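# Put the pencil sharpener in the green box, then close it

## Task

Place the pencil sharpener into the green box; releasing it is fine once some part of it is inside. Then shut that box using the lid that belongs to it. At the end, the sharpener and the lid must stay where they are without the robot holding them, and the gripper must be open and moved away from them.

## Robot and tools

Robot: a single seven-joint arm with a two-finger parallel gripper, working over a table in a physics simulation. Joint ranges in rad, base to hand: waist -6.283 to 6.283, shoulder -2.250 to 2.250, upper arm roll -6.283 to 6.283, elbow -2.580 to 2.580, forearm roll -6.283 to 6.283, wrist pitch -2.100 to 2.100, wrist roll -6.283 to 6.283. The elbow never goes fully straight.

Scene frame: origin on the table top directly beneath the arm base, +z up, +y to the left when facing along +x. The base may be slightly tilted. Each result's state line reports end_effector_position (metres) and end_effector_quat_wxyz in this frame; the reported position can be a little off, more so far from the base. end_effector_position is the spot between the pads when closed. Gripper axes: the fingers point along its +z, and they open and close along its y. Closed fingertips extend about 19 mm past that spot, fully open ones about 6 mm; closing also pushes the tips roughly 13 mm further out, so keep that clearance above surfaces.

The row: every motion command is one row of 9 numbers, each from -1 to 1, ordered dx, dy, dz, rx, ry, rz, position, force_limit, speed. dx, dy, dz, rx, ry, rz are an offset (not a pose) expressed in the gripper's own axes, measured from the gripper's measured pose at the start of the action; 1.0 equals 0.6 m or 180 degrees, and rx, ry, rz form a single rotation vector. position is an absolute finger setting: +1 fully open (85 mm), about -0.8 where pads touch, -1 closes until blocked. force_limit sets pad force (on a 40 mm object after a slow close roughly 20 N at -1, 128 N at 0, 235 N at +1; thin or tiny objects get less). speed sets finger closing rate, about 20 mm/s at -1, 85 at 0, 150 at +1; a quick close adds up to about 5 N (speed 0) or 12 N (speed +1).

execute_actions(actions): a list of actions run in sequence; one arm only, so each action is a table of up to 15 rows, one row per 1/30 s step. A table shorter than 15 rows repeats its last row. All rows in an action are offsets from that action's start pose, not from the row before. For a call's first action the start is the pose given in the scene's latest result. An empty list just returns the state and camera images.

move(target, speed, blocking): target is one 9-number row; its offset is counted from the pose in the scene's most recent result that showed one, and it drives the gripper in a straight line to that goal. speed is the top path speed in m/s, 0.002 to 0.5 (default 0.25); rotation is capped at twice that in rad/s. The path lasts 0.5 to 10 s and is cut at 10 s. It turns the shorter way, does not avoid obstacles, may lag, wander or overshoot speed (especially near full reach). Finger values are sent when it begins. Hitting something is harder at higher speed, and a target set deeper beyond the contact pushes harder. With blocking=false you get a result after 0.5 s while it keeps going; until a result shows it finished, other moves and actions are rejected, so use wait or stop. The extra 'move:' line says how it ended (done, off_target, moving, held, fault), which limits acted (paced = pose clipped; held = a check blocked some steps, after which the arm may speed up sharply) and the distance to target.

wait(seconds): 0 to 10; the arm keeps its last command, a running move continues, returns early if it ends. stop(): brakes a running move (needs room to stop; fingers continue). zoom_image(camera, region): a closer look at part of the latest image; region is [x0, y0, x1, y1] in pixels, at most 504 by 504. Cameras: cam_head_left, cam_head_right, cam_high, cam_low, cam_wrist, each 672x504. finished_scene(scene): ends the current scene after the last command is held; irreversible, so only call it when the sharpener is in, the lid is on, and the gripper has released and backed off.

Controller: each step the commanded pose is limited to 70 mm and 16 degrees from the measured pose; damped inverse kinematics favours position over orientation. After an action the arm travels at most to the last clipped pose, so long moves need several actions. 'Hand target' shows where the controller is heading. A 'pose unreachable' line means the clearance check (which counts the mount under the base as arm) altered or blocked the command. Joints slow and stop together; after big moves the arm may still be short when the result arrives.

Gripping: send position -1 and keep it; object_status 2 means closing was stopped by an object (0 moving, 1 blocked while opening, 3 reached setpoint or pads met, which may still hold something small). Any new position value resets status to 0 briefly. force_limit and speed only change after a position change of at least 0.01. To loosen, open first. Fingers re-close automatically if the object slips, except after a close at force_limit -1. position_measured is in counts: 3 open, about 78 = 60 mm, 130 = 40 mm, 180 = 20 mm, 230 = pads touching.

Hazards: contact torque at a joint's load limit (48 N m for waist, shoulder, upper arm roll, elbow; 30.2 N m for forearm roll, wrist pitch, wrist roll, including held weight) triggers a 10 s stop and drops the rest of the call. Holding loads heats motors: MOTOR HOT from 60 °C, and at 75 °C an OVER-TEMPERATURE FAULT lets the arm sag. Occasional disturbances may pull a held part or nudge loose items. Nothing may leave the table. Avoid dropping, slamming, hard hits and strong pushes; move smoothly and release gently.

Each tool is called after ">>>" by a JSON object that holds its "name" and its "arguments", one argument or row to a line.

## Session

>>> {"name": "execute_actions", "arguments": {
  "actions": []
}}

Scene clock: 0.00 s.
end_effector_position=(+0.0003, +0.3494, +0.3166) position_measured=3 object_status=3 end_effector_quat_wxyz=(-0.323, +0.515, +0.778, +0.157)
Joint positions: [-2.222  0.85   0.354  2.337 -1.069 -0.2   -0.505]
Joint velocities: [ 0.    -0.002 -0.    -0.     0.     0.     0.001]
Hand target: +0.000, +0.349, +0.317; -0.323, +0.515, +0.778, +0.157

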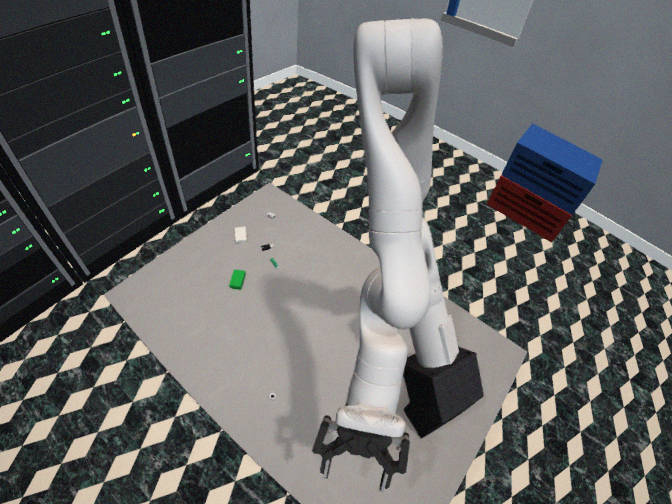

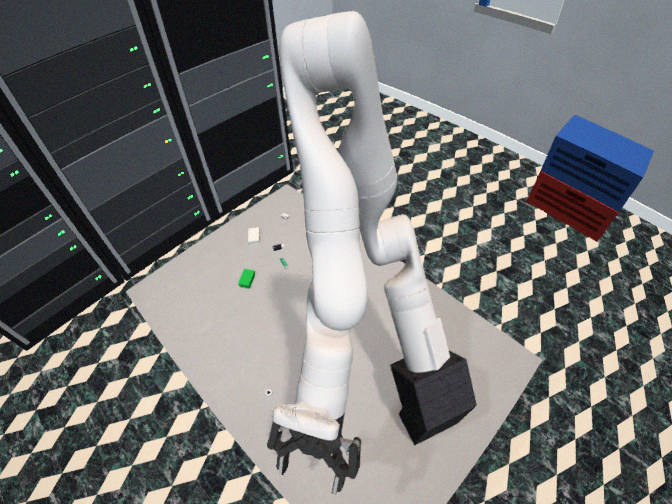

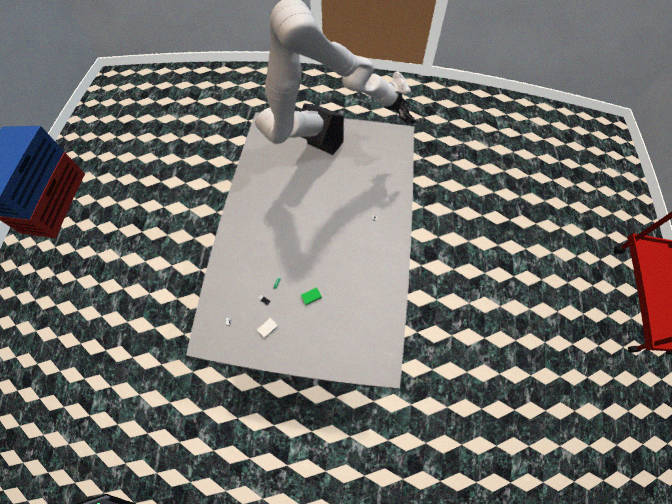

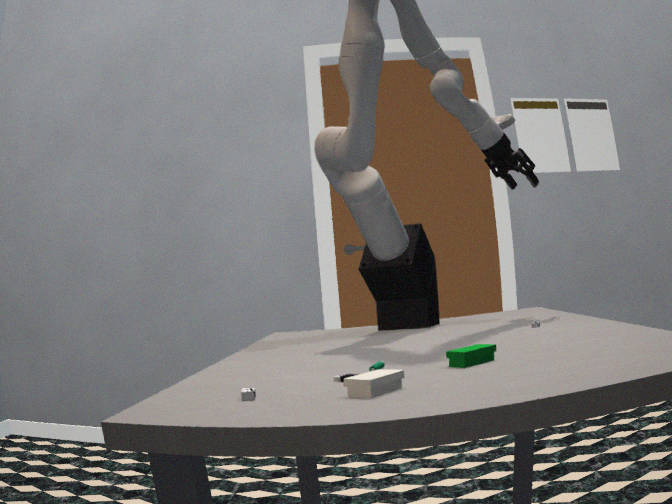

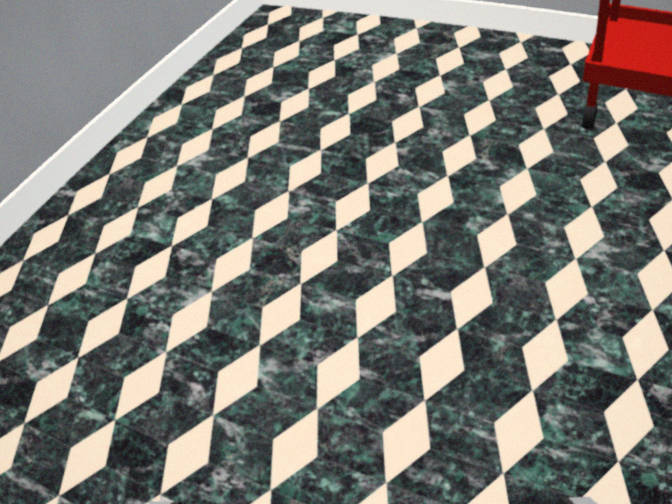

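>>> {"name": "zoom_image", "arguments": {
  "camera": "cam_high",
  "region": [180, 100, 430, 390]
}}

>>> {"name": "zoom_image", "arguments": {
  "camera": "cam_low",
  "region": [200, 300, 580, 420]
}}

Region (180, 100, 430, 390) of cam_high's 672x504 image, scaled by 1.738, with more detail than that image has; it fills the left 434 columns of this view, and the rest is white.

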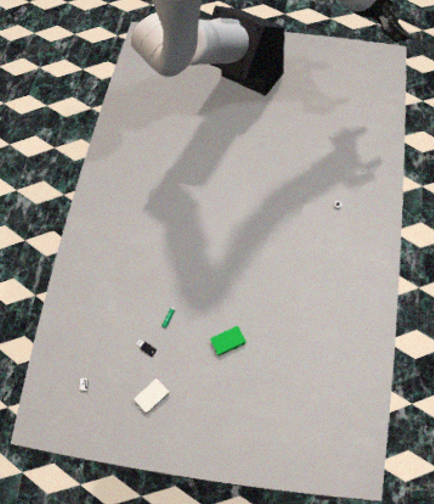

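Region (200, 300, 580, 420) of cam_low's 672x504 image, scaled by 1.326, with more detail than that image has; it fills the top 159 rows of this view, and the rest is white.

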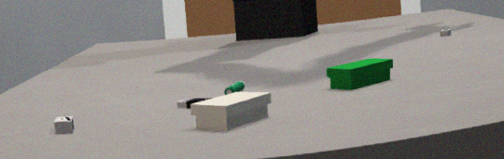

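>>> {"name": "move", "arguments": {
  "target": [-0.6,0.43,-0.59,-0.031,-0.232,0,1,0,0]
}}

Scene clock: 13.27 s.
end_effector_position=(+0.4484, +0.0032, +0.3176) position_measured=3 object_status=3 end_effector_quat_wxyz=(-0.000, +0.552, +0.834, +0.002)
Joint positions: [-2.644  0.756  2.381  2.177  0.086  0.95  -0.046]
Joint velocities: [ 0.002 -0.007 -0.001 -0.002  0.001  0.001  0.002]
Hand target: +0.448, +0.003, +0.317; -0.001, +0.552, +0.834, +0.002
Off the commanded pose: 0.002 m, 0 deg.
move: done; limits=paced

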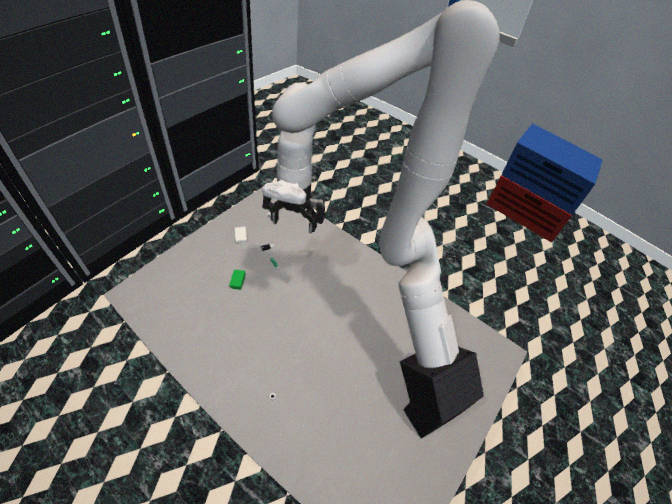

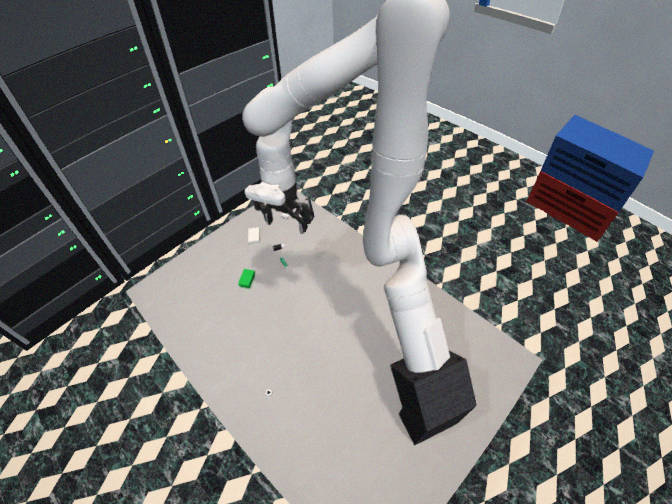

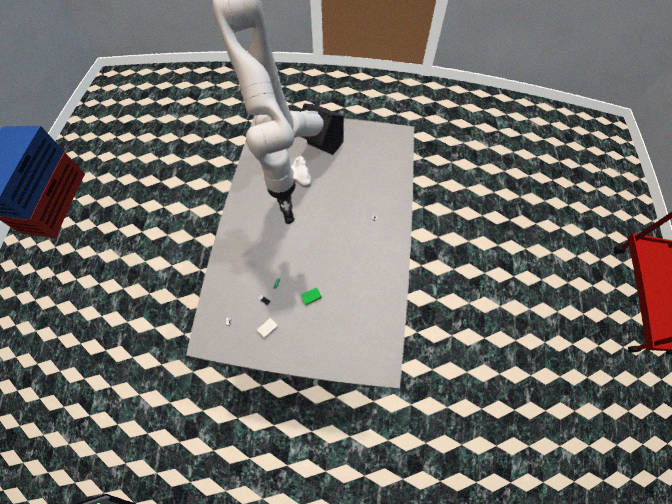

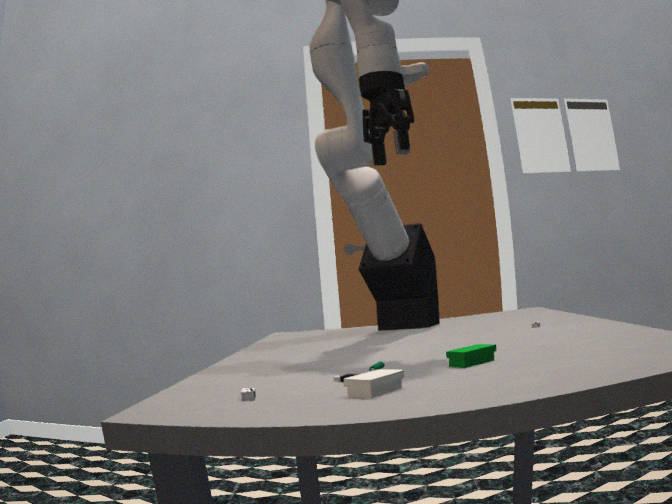

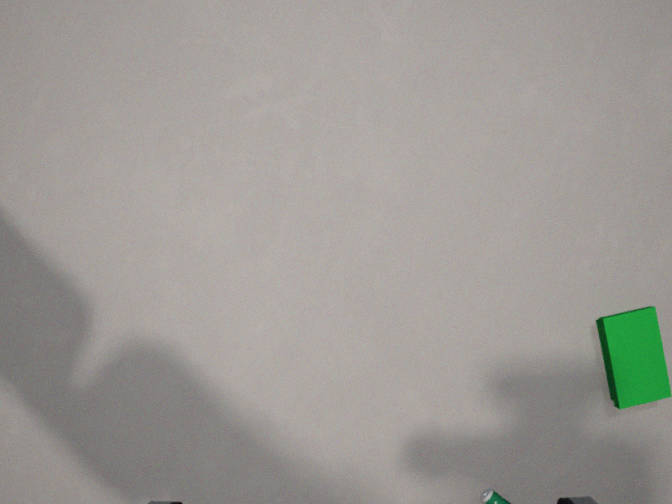

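>>> {"name": "move", "arguments": {
  "target": [0,0.33,0.15,0,0,0,1,0,0]
}}

Scene clock: 18.87 s.
end_effector_position=(+0.6304, +0.0815, +0.2280) position_measured=3 object_status=3 end_effector_quat_wxyz=(-0.000, +0.552, +0.834, +0.002)
Joint positions: [-1.828  0.444  1.632  1.732  0.201  0.875 -0.158]
Joint velocities: [ 0.005 -0.    -0.001 -0.001 -0.001  0.002 -0.001]
Hand target: +0.630, +0.081, +0.228; +0.000, +0.552, +0.834, +0.001
Off the commanded pose: 0.001 m, 0 deg.
move: done

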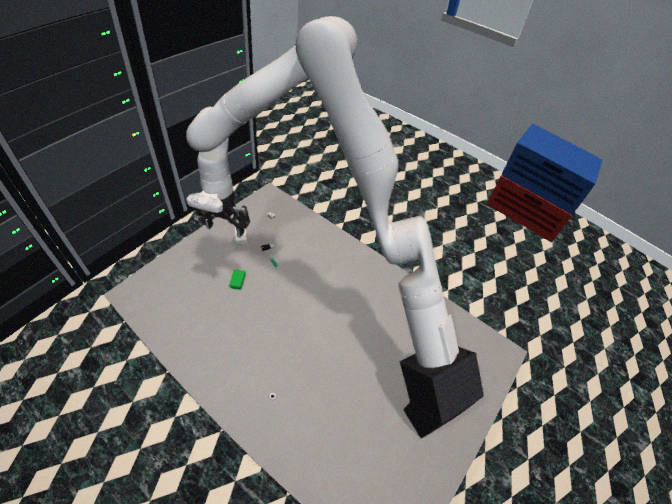

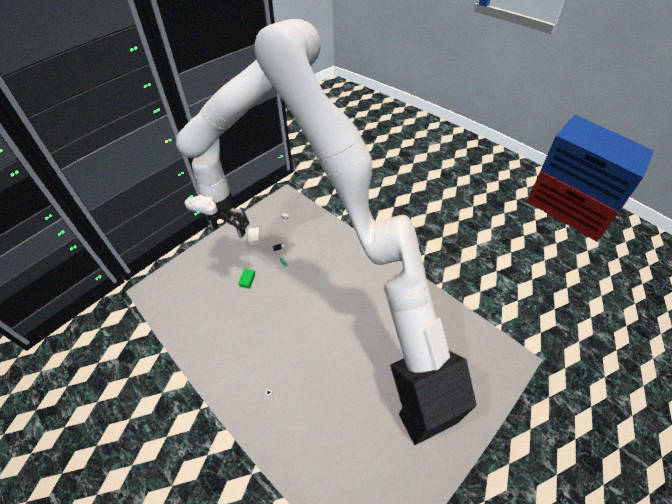

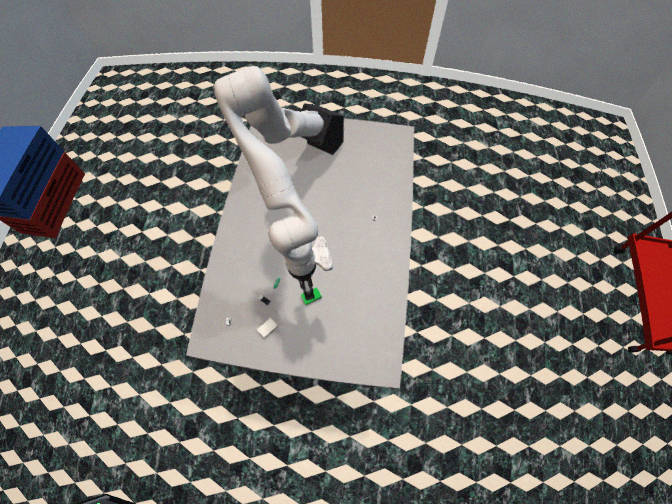

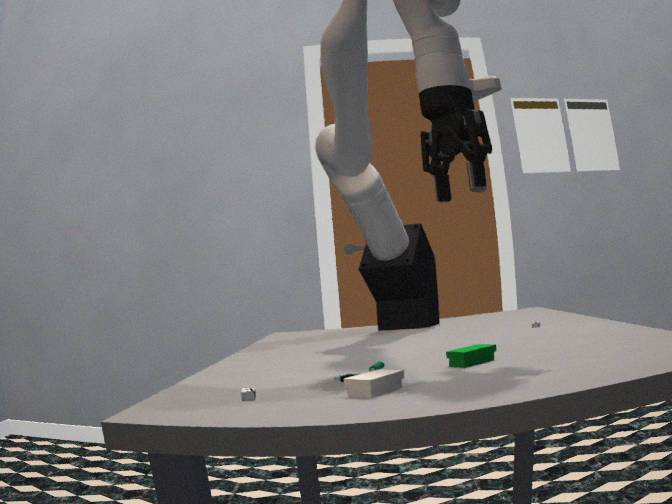

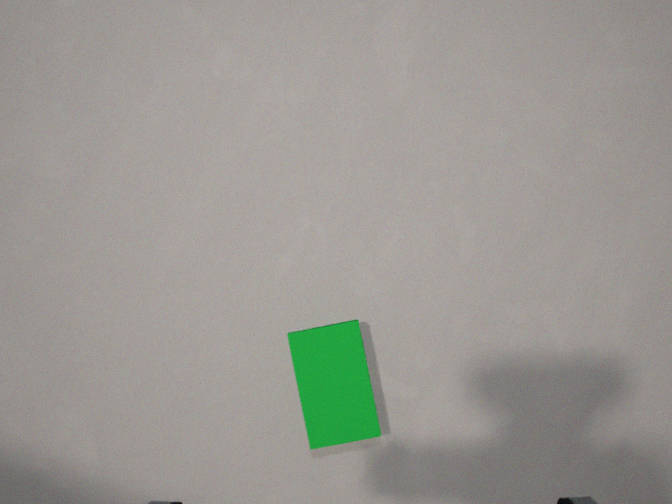

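>>> {"name": "move", "arguments": {
  "target": [0,-0.03,0.2,0,0,-0.055,1,0,0]
}}

Scene clock: 27.83 s.
end_effector_position=(+0.6143, +0.0745, +0.1080) position_measured=3 object_status=3 end_effector_quat_wxyz=(+0.001, +0.477, +0.879, +0.001)
Joint positions: [-1.395  0.493  1.311  1.875  0.183  0.526  0.022]
Joint velocities: [ 0.006  0.002 -0.002  0.    -0.001 -0.001  0.001]
Hand target: +0.614, +0.074, +0.108; +0.001, +0.478, +0.879, +0.001
Off the commanded pose: 0.000 m, 0 deg.
move: done

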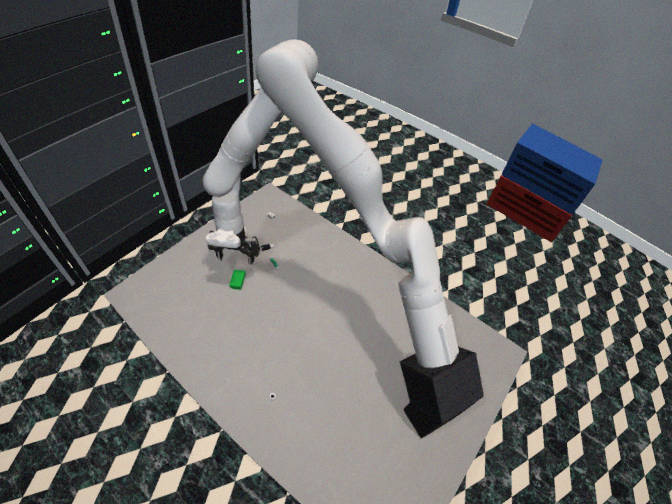

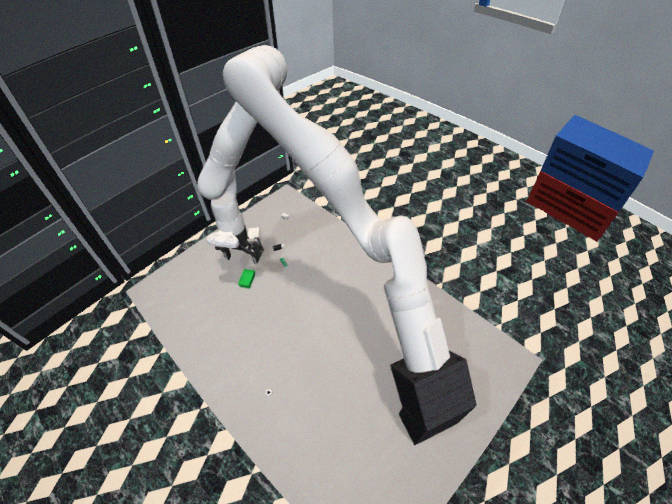

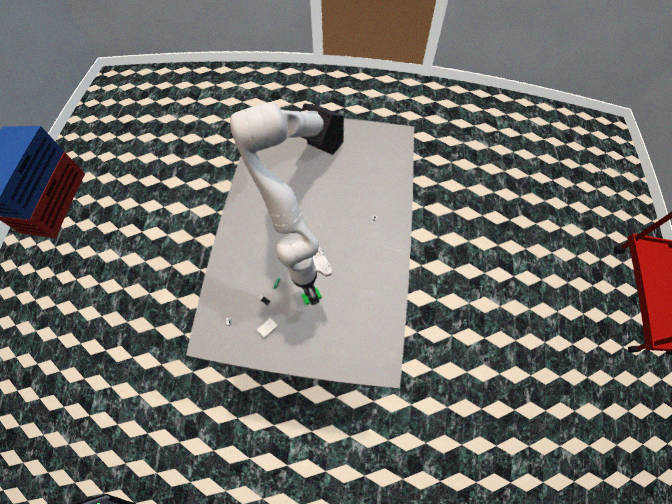

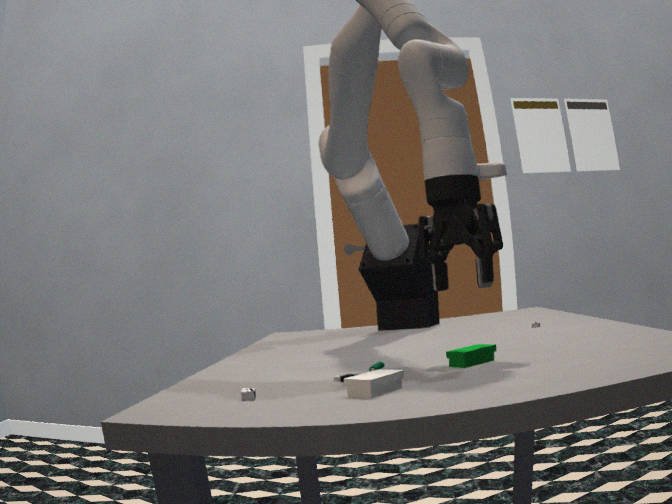

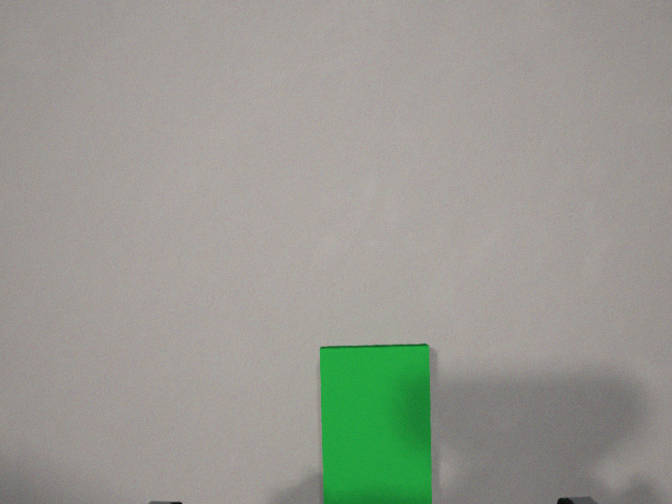

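>>> {"name": "move", "arguments": {
  "target": [0,0.003,0.11,0,0,0,0.3,-0.6,0],
  "speed": 0.1
}}

>>> {"name": "zoom_image", "arguments": {
  "camera": "cam_low",
  "region": [380, 260, 560, 400]
}}

Scene clock: 34.03 s.
end_effector_position=(+0.6160, +0.0757, +0.0420) position_measured=91 object_status=3 end_effector_quat_wxyz=(+0.001, +0.477, +0.879, +0.001)
Joint positions: [-1.136  0.576  1.126  1.864  0.115  0.38   0.078]
Joint velocities: [ 0.003  0.001 -0.    -0.    -0.001 -0.001 -0.002]
Hand target: +0.616, +0.075, +0.042; +0.001, +0.477, +0.879, +0.001
Off the commanded pose: 0.000 m, 0 deg.
move: done

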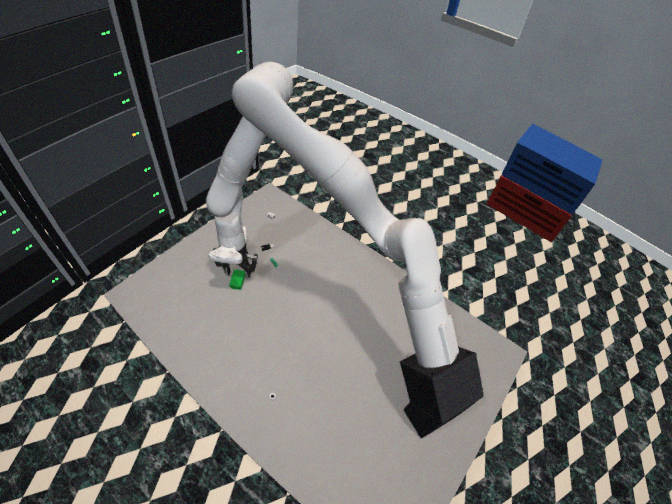

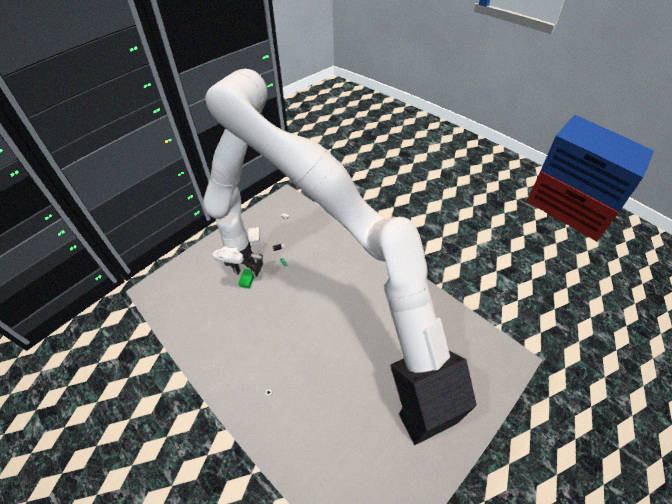

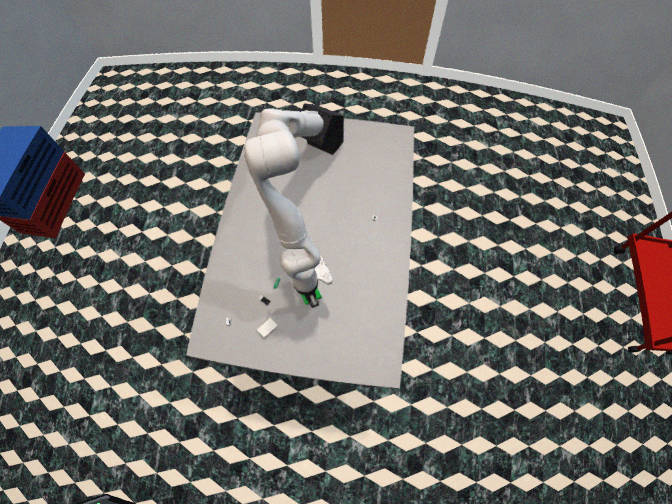

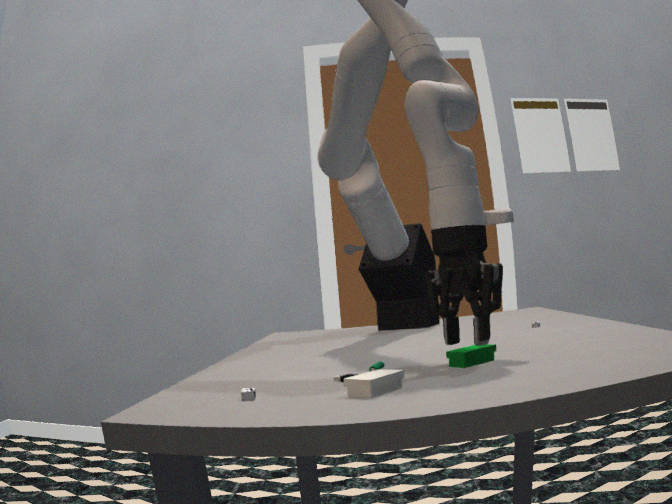

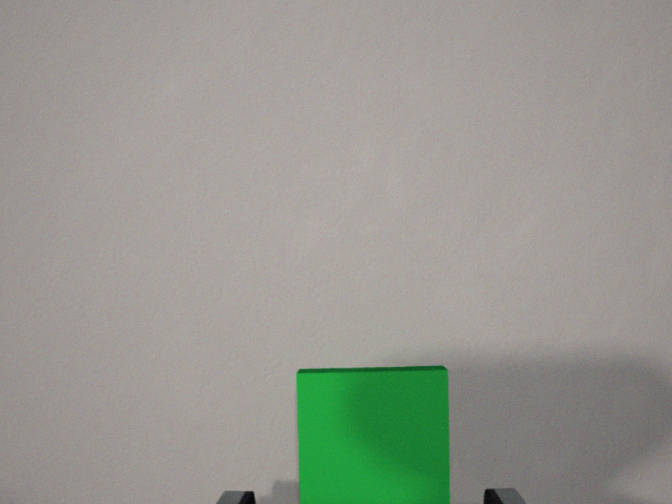

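Region (380, 260, 560, 400) of cam_low's 672x504 image, scaled by 2.800, with more detail than that image has.

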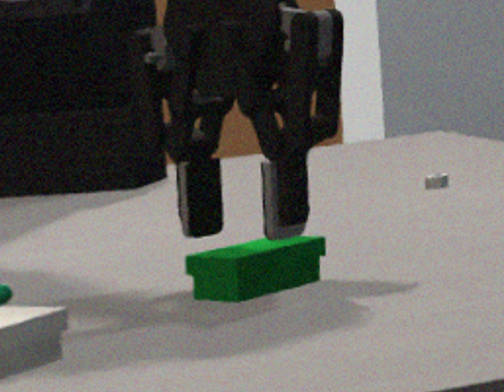

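>>> {"name": "move", "arguments": {
  "target": [0,0,0.035,0,0,0,0.3,-0.6,0],
  "speed": 0.03
}}

>>> {"name": "zoom_image", "arguments": {
  "camera": "cam_low",
  "region": [380, 260, 560, 400]
}}

Scene clock: 43.60 s.
end_effector_position=(+0.6161, +0.0760, +0.0212) position_measured=91 object_status=3 end_effector_quat_wxyz=(+0.001, +0.477, +0.879, +0.002)
Joint positions: [-1.063  0.604  1.072  1.855  0.098  0.338  0.092]
Joint velocities: [ 0.007  0.002 -0.    -0.002 -0.    -0.002  0.001]
Hand target: +0.616, +0.076, +0.021; +0.001, +0.477, +0.879, +0.001
Off the commanded pose: 0.000 m, 0 deg.
move: done

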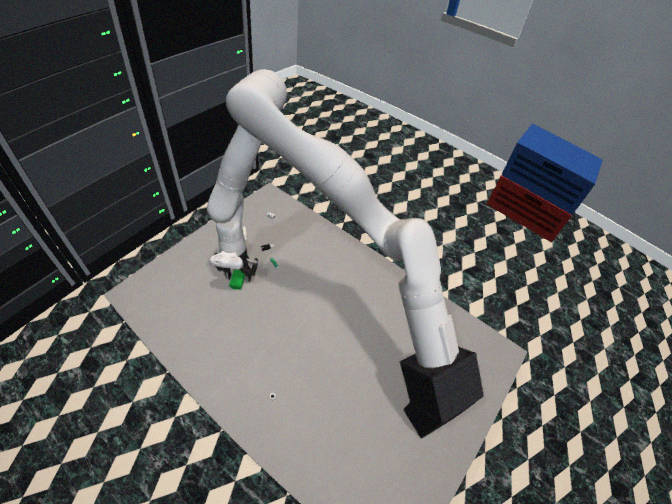

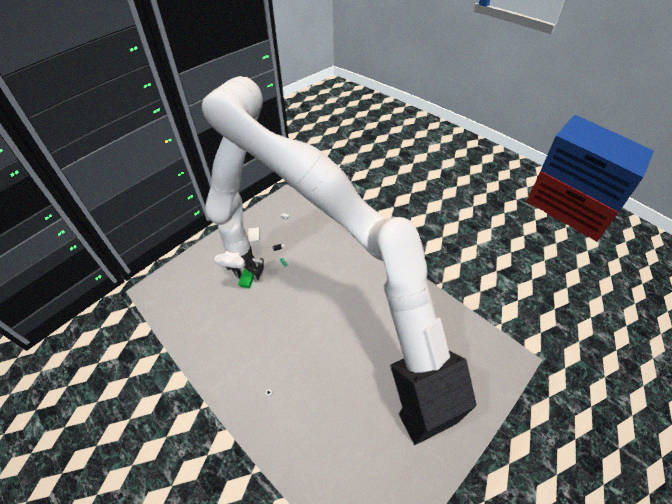

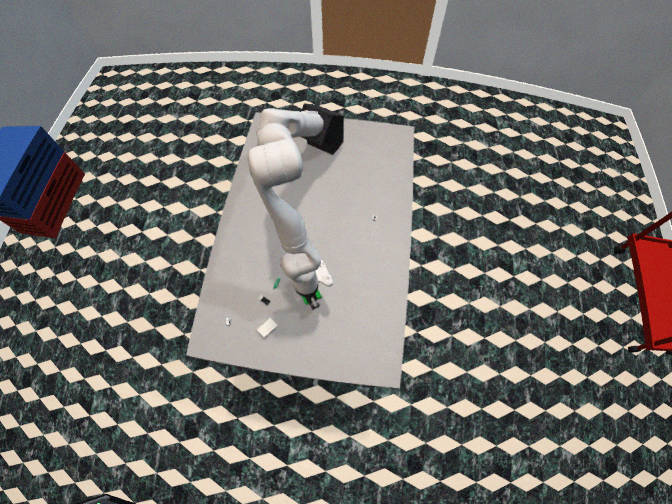

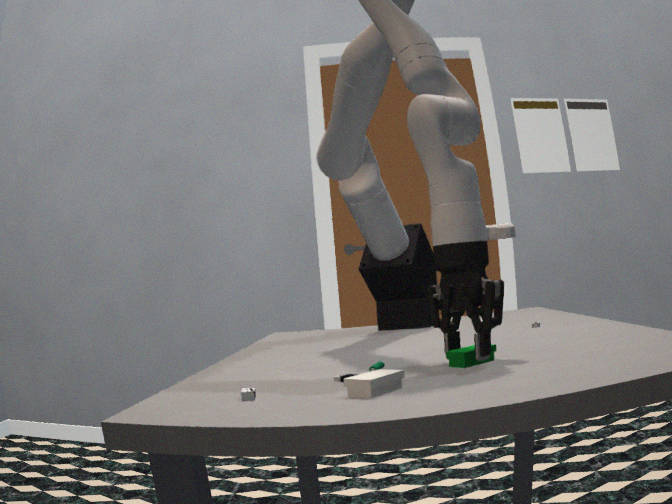

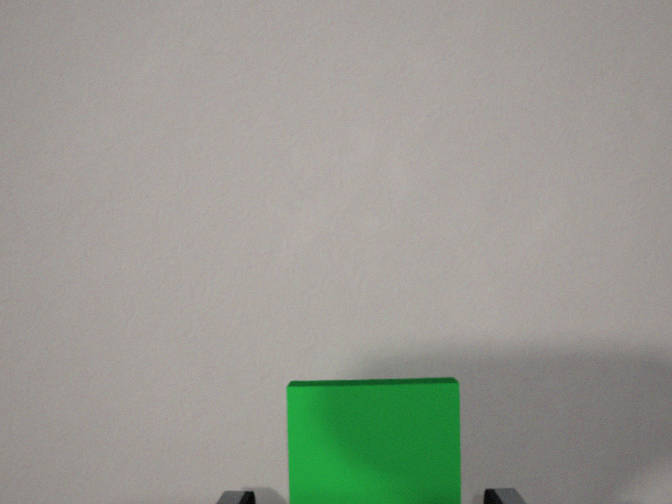

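Region (380, 260, 560, 400) of cam_low's 672x504 image, scaled by 2.800, with more detail than that image has.

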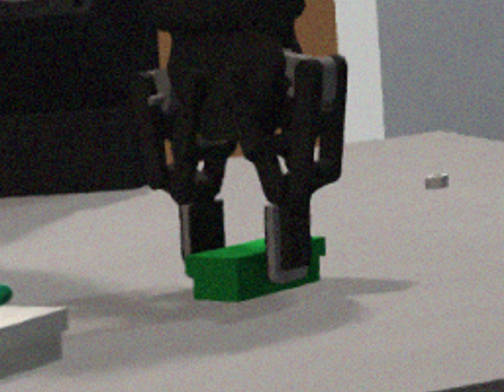

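>>> {"name": "execute_actions", "arguments": {
  "actions": [
    [[0,0,-0.008,0,0,0,0.3,-0.6,-0.5]],
    [[0,0,-0.008,0,0,0,-1,-0.6,-0.5]],
    [[0,0,0,0,0,0,-1,-0.6,-0.5]],
    [[0,0,0,0,0,0,-1,-0.6,-0.5]],
    [[0,0,-0.03,0,0,0,-1,-0.6,-0.5]],
    [[0,0,-0.04,0,0,0,-1,-0.6,-0.5]],
    [[0,0,0,0,0,0,-1,-0.6,-0.5]]
  ]
}}

>>> {"name": "zoom_image", "arguments": {
  "camera": "cam_low",
  "region": [380, 260, 560, 400]
}}

Scene clock: 53.27 s.
end_effector_position=(+0.6160, +0.0749, +0.0724) position_measured=141 object_status=2 end_effector_quat_wxyz=(+0.001, +0.478, +0.878, +0.001)
Joint positions: [-1.248  0.535  1.206  1.87   0.147  0.446  0.051]
Joint velocities: [ 0.    -0.002 -0.    -0.    -0.001 -0.002 -0.001]
Hand target: +0.616, +0.075, +0.072; +0.001, +0.478, +0.878, +0.001
Off the commanded pose: 0.000 m, 0 deg.

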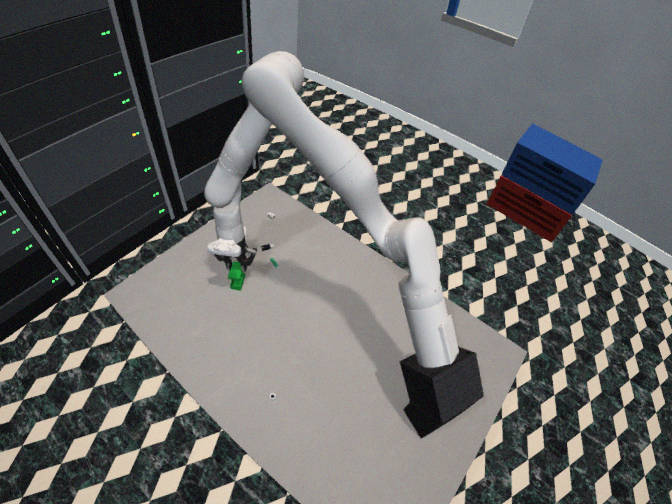

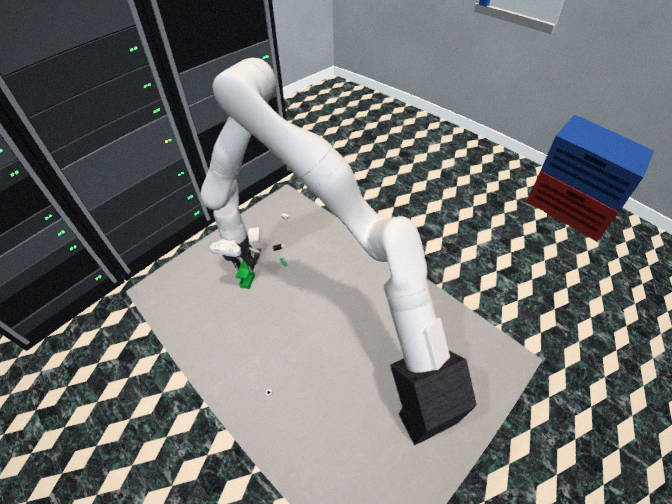

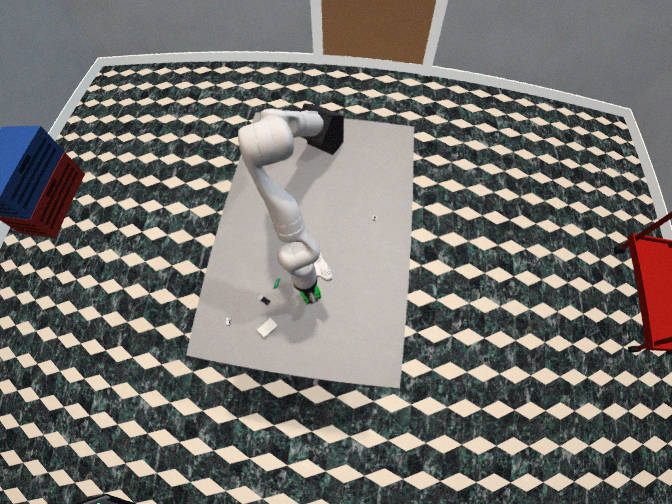

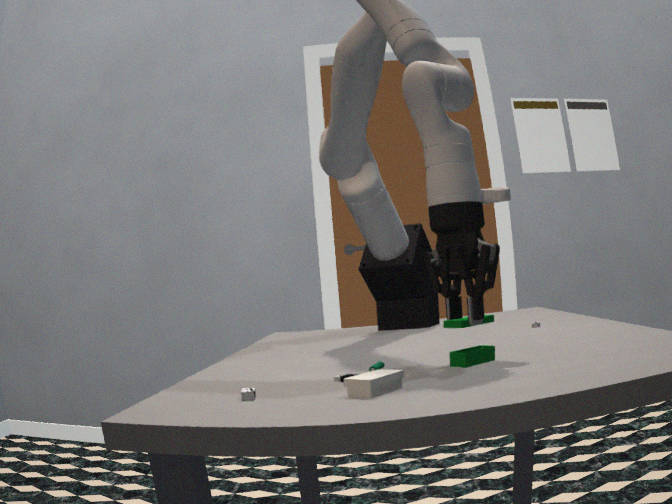

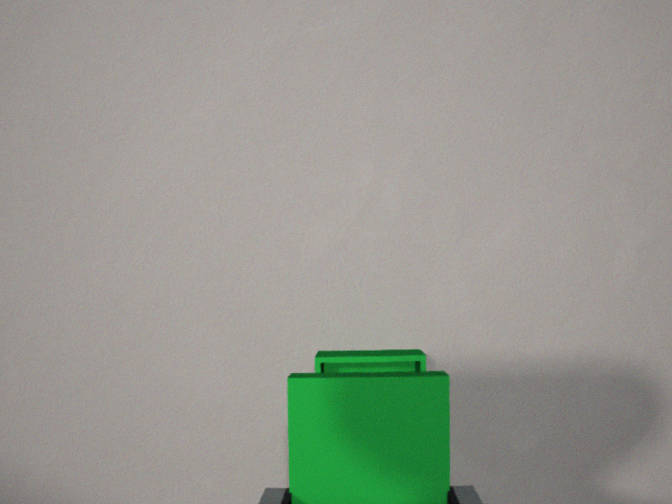

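Region (380, 260, 560, 400) of cam_low's 672x504 image, scaled by 2.800, with more detail than that image has.

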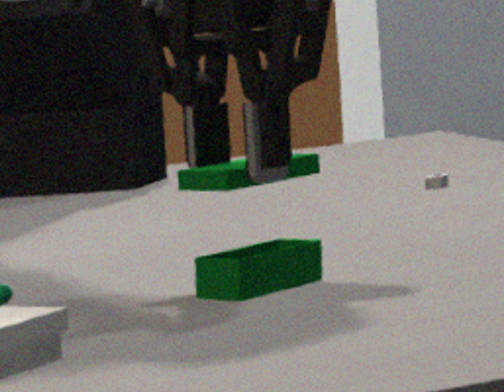

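>>> {"name": "move", "arguments": {
  "target": [0.17,0,0,0,0,0,-1,-0.6,-0.5],
  "speed": 0.15
}}

>>> {"name": "move", "arguments": {
  "target": [0,0,0.095,0,0,0,-1,-0.6,-0.5],
  "speed": 0.04
}}

>>> {"name": "zoom_image", "arguments": {
  "camera": "cam_low",
  "region": [400, 260, 580, 400]
}}

Scene clock: 61.60 s.
end_effector_position=(+0.5605, +0.1602, +0.0726) position_measured=141 object_status=2 end_effector_quat_wxyz=(+0.001, +0.478, +0.878, +0.001)
Joint positions: [-1.37   0.714  1.176  1.91   0.067  0.413 -0.107]
Joint velocities: [-0.003  0.009  0.001 -0.001  0.003  0.    -0.001]
Hand target: +0.560, +0.160, +0.073; +0.001, +0.478, +0.878, +0.001
Off the commanded pose: 0.000 m, 0 deg.
move: done

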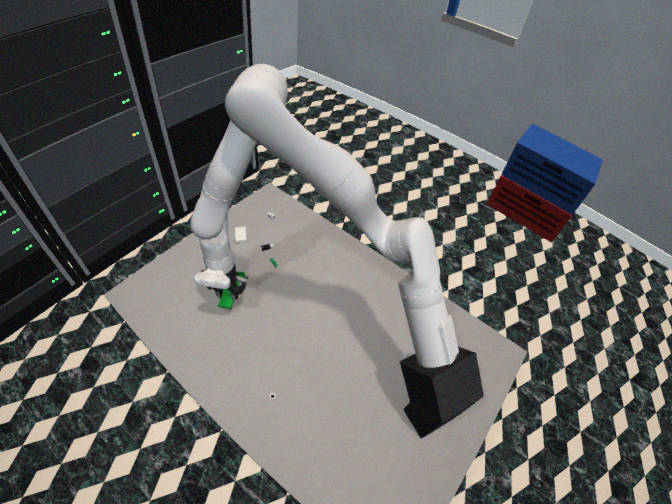

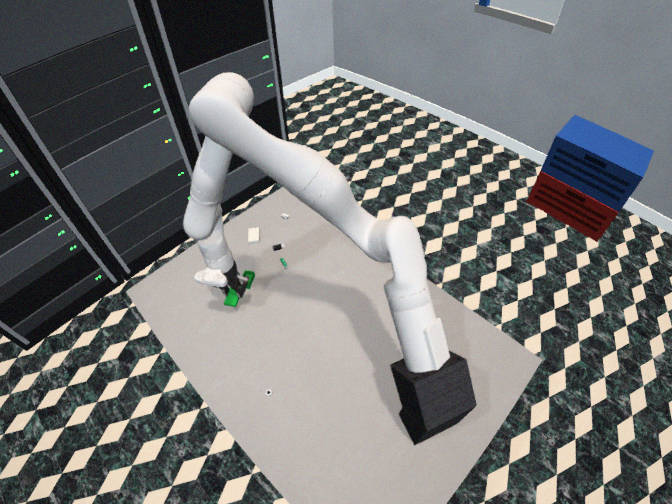

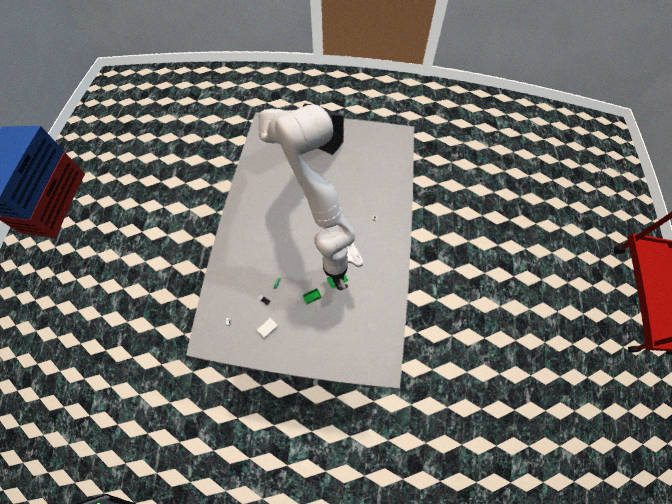

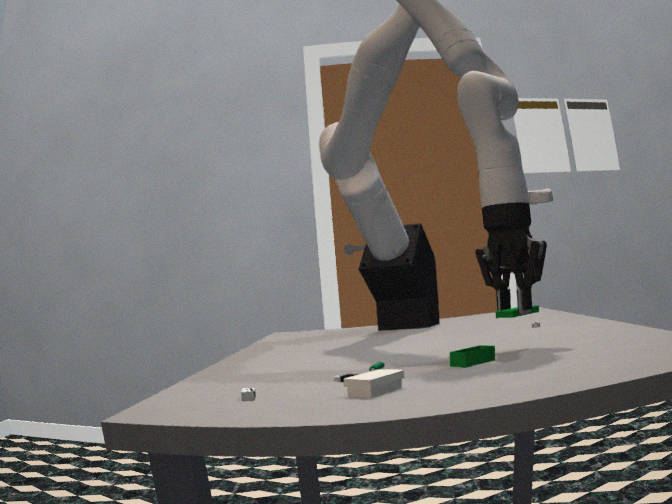

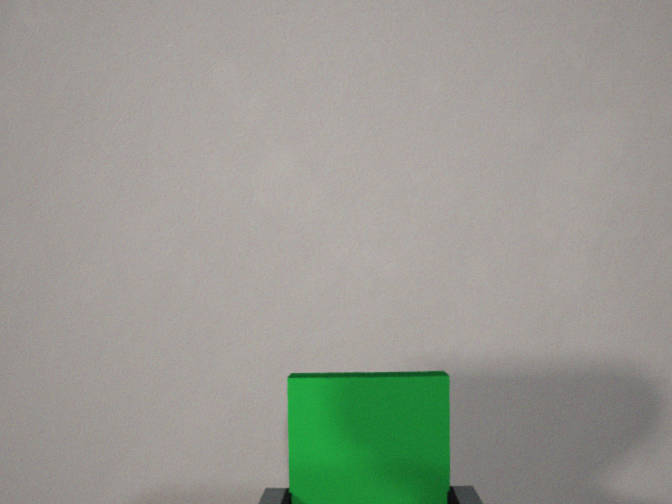

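Scene clock: 63.27 s.
end_effector_position=(+0.5607, +0.1603, +0.0181) position_measured=141 object_status=2 end_effector_quat_wxyz=(+0.000, +0.478, +0.878, +0.002)
Joint positions: [-1.204  0.778  1.065  1.894  0.04   0.299 -0.084]
Joint velocities: [ 0.002 -0.004 -0.002  0.003 -0.    -0.002  0.   ]
Hand target: +0.561, +0.160, +0.016; +0.001, +0.478, +0.878, +0.001
Off the commanded pose: 0.003 m, 0 deg.
move: done

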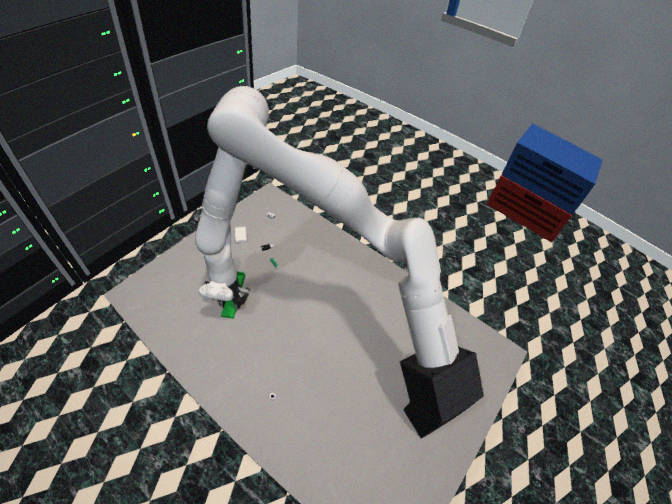

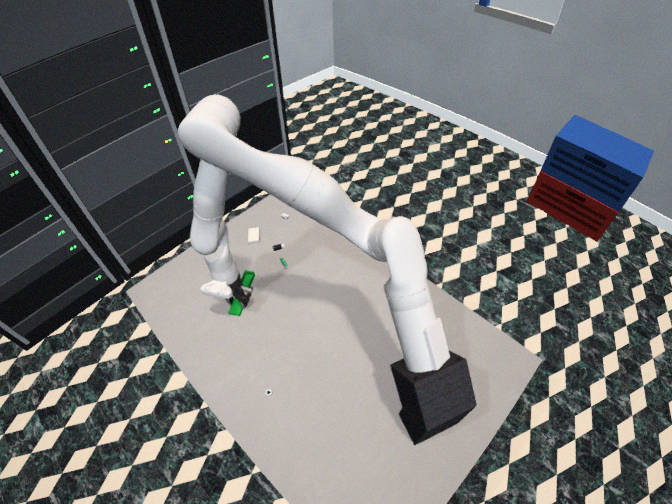

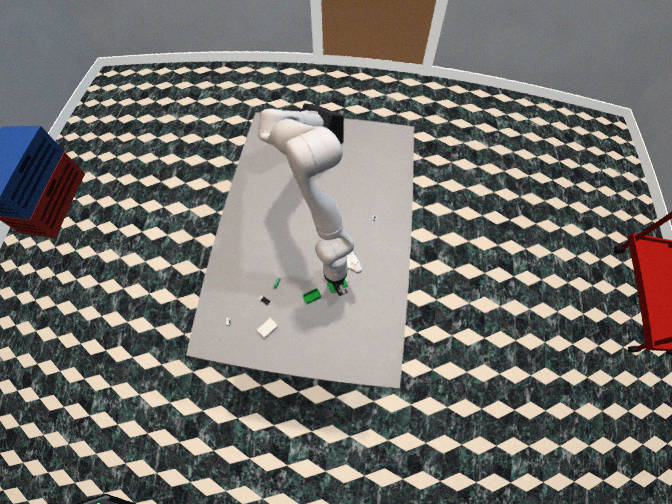

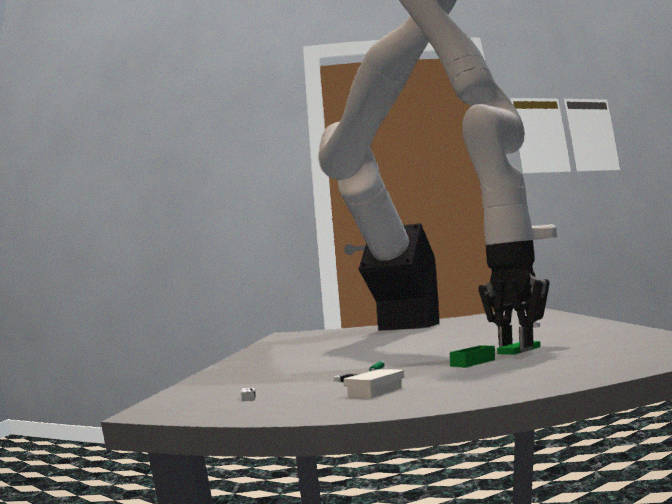

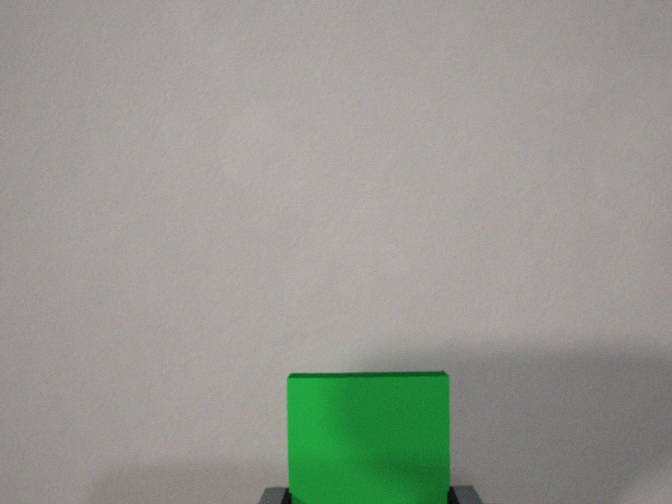

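Region (400, 260, 580, 400) of cam_low's 672x504 image, scaled by 2.800, with more detail than that image has.

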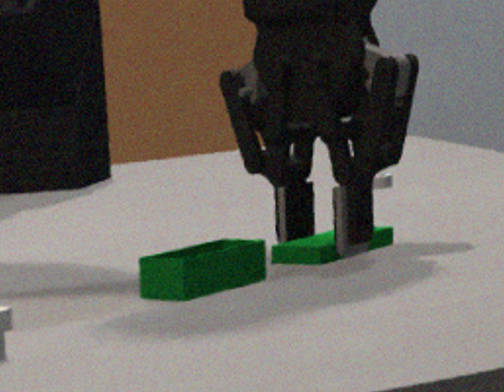

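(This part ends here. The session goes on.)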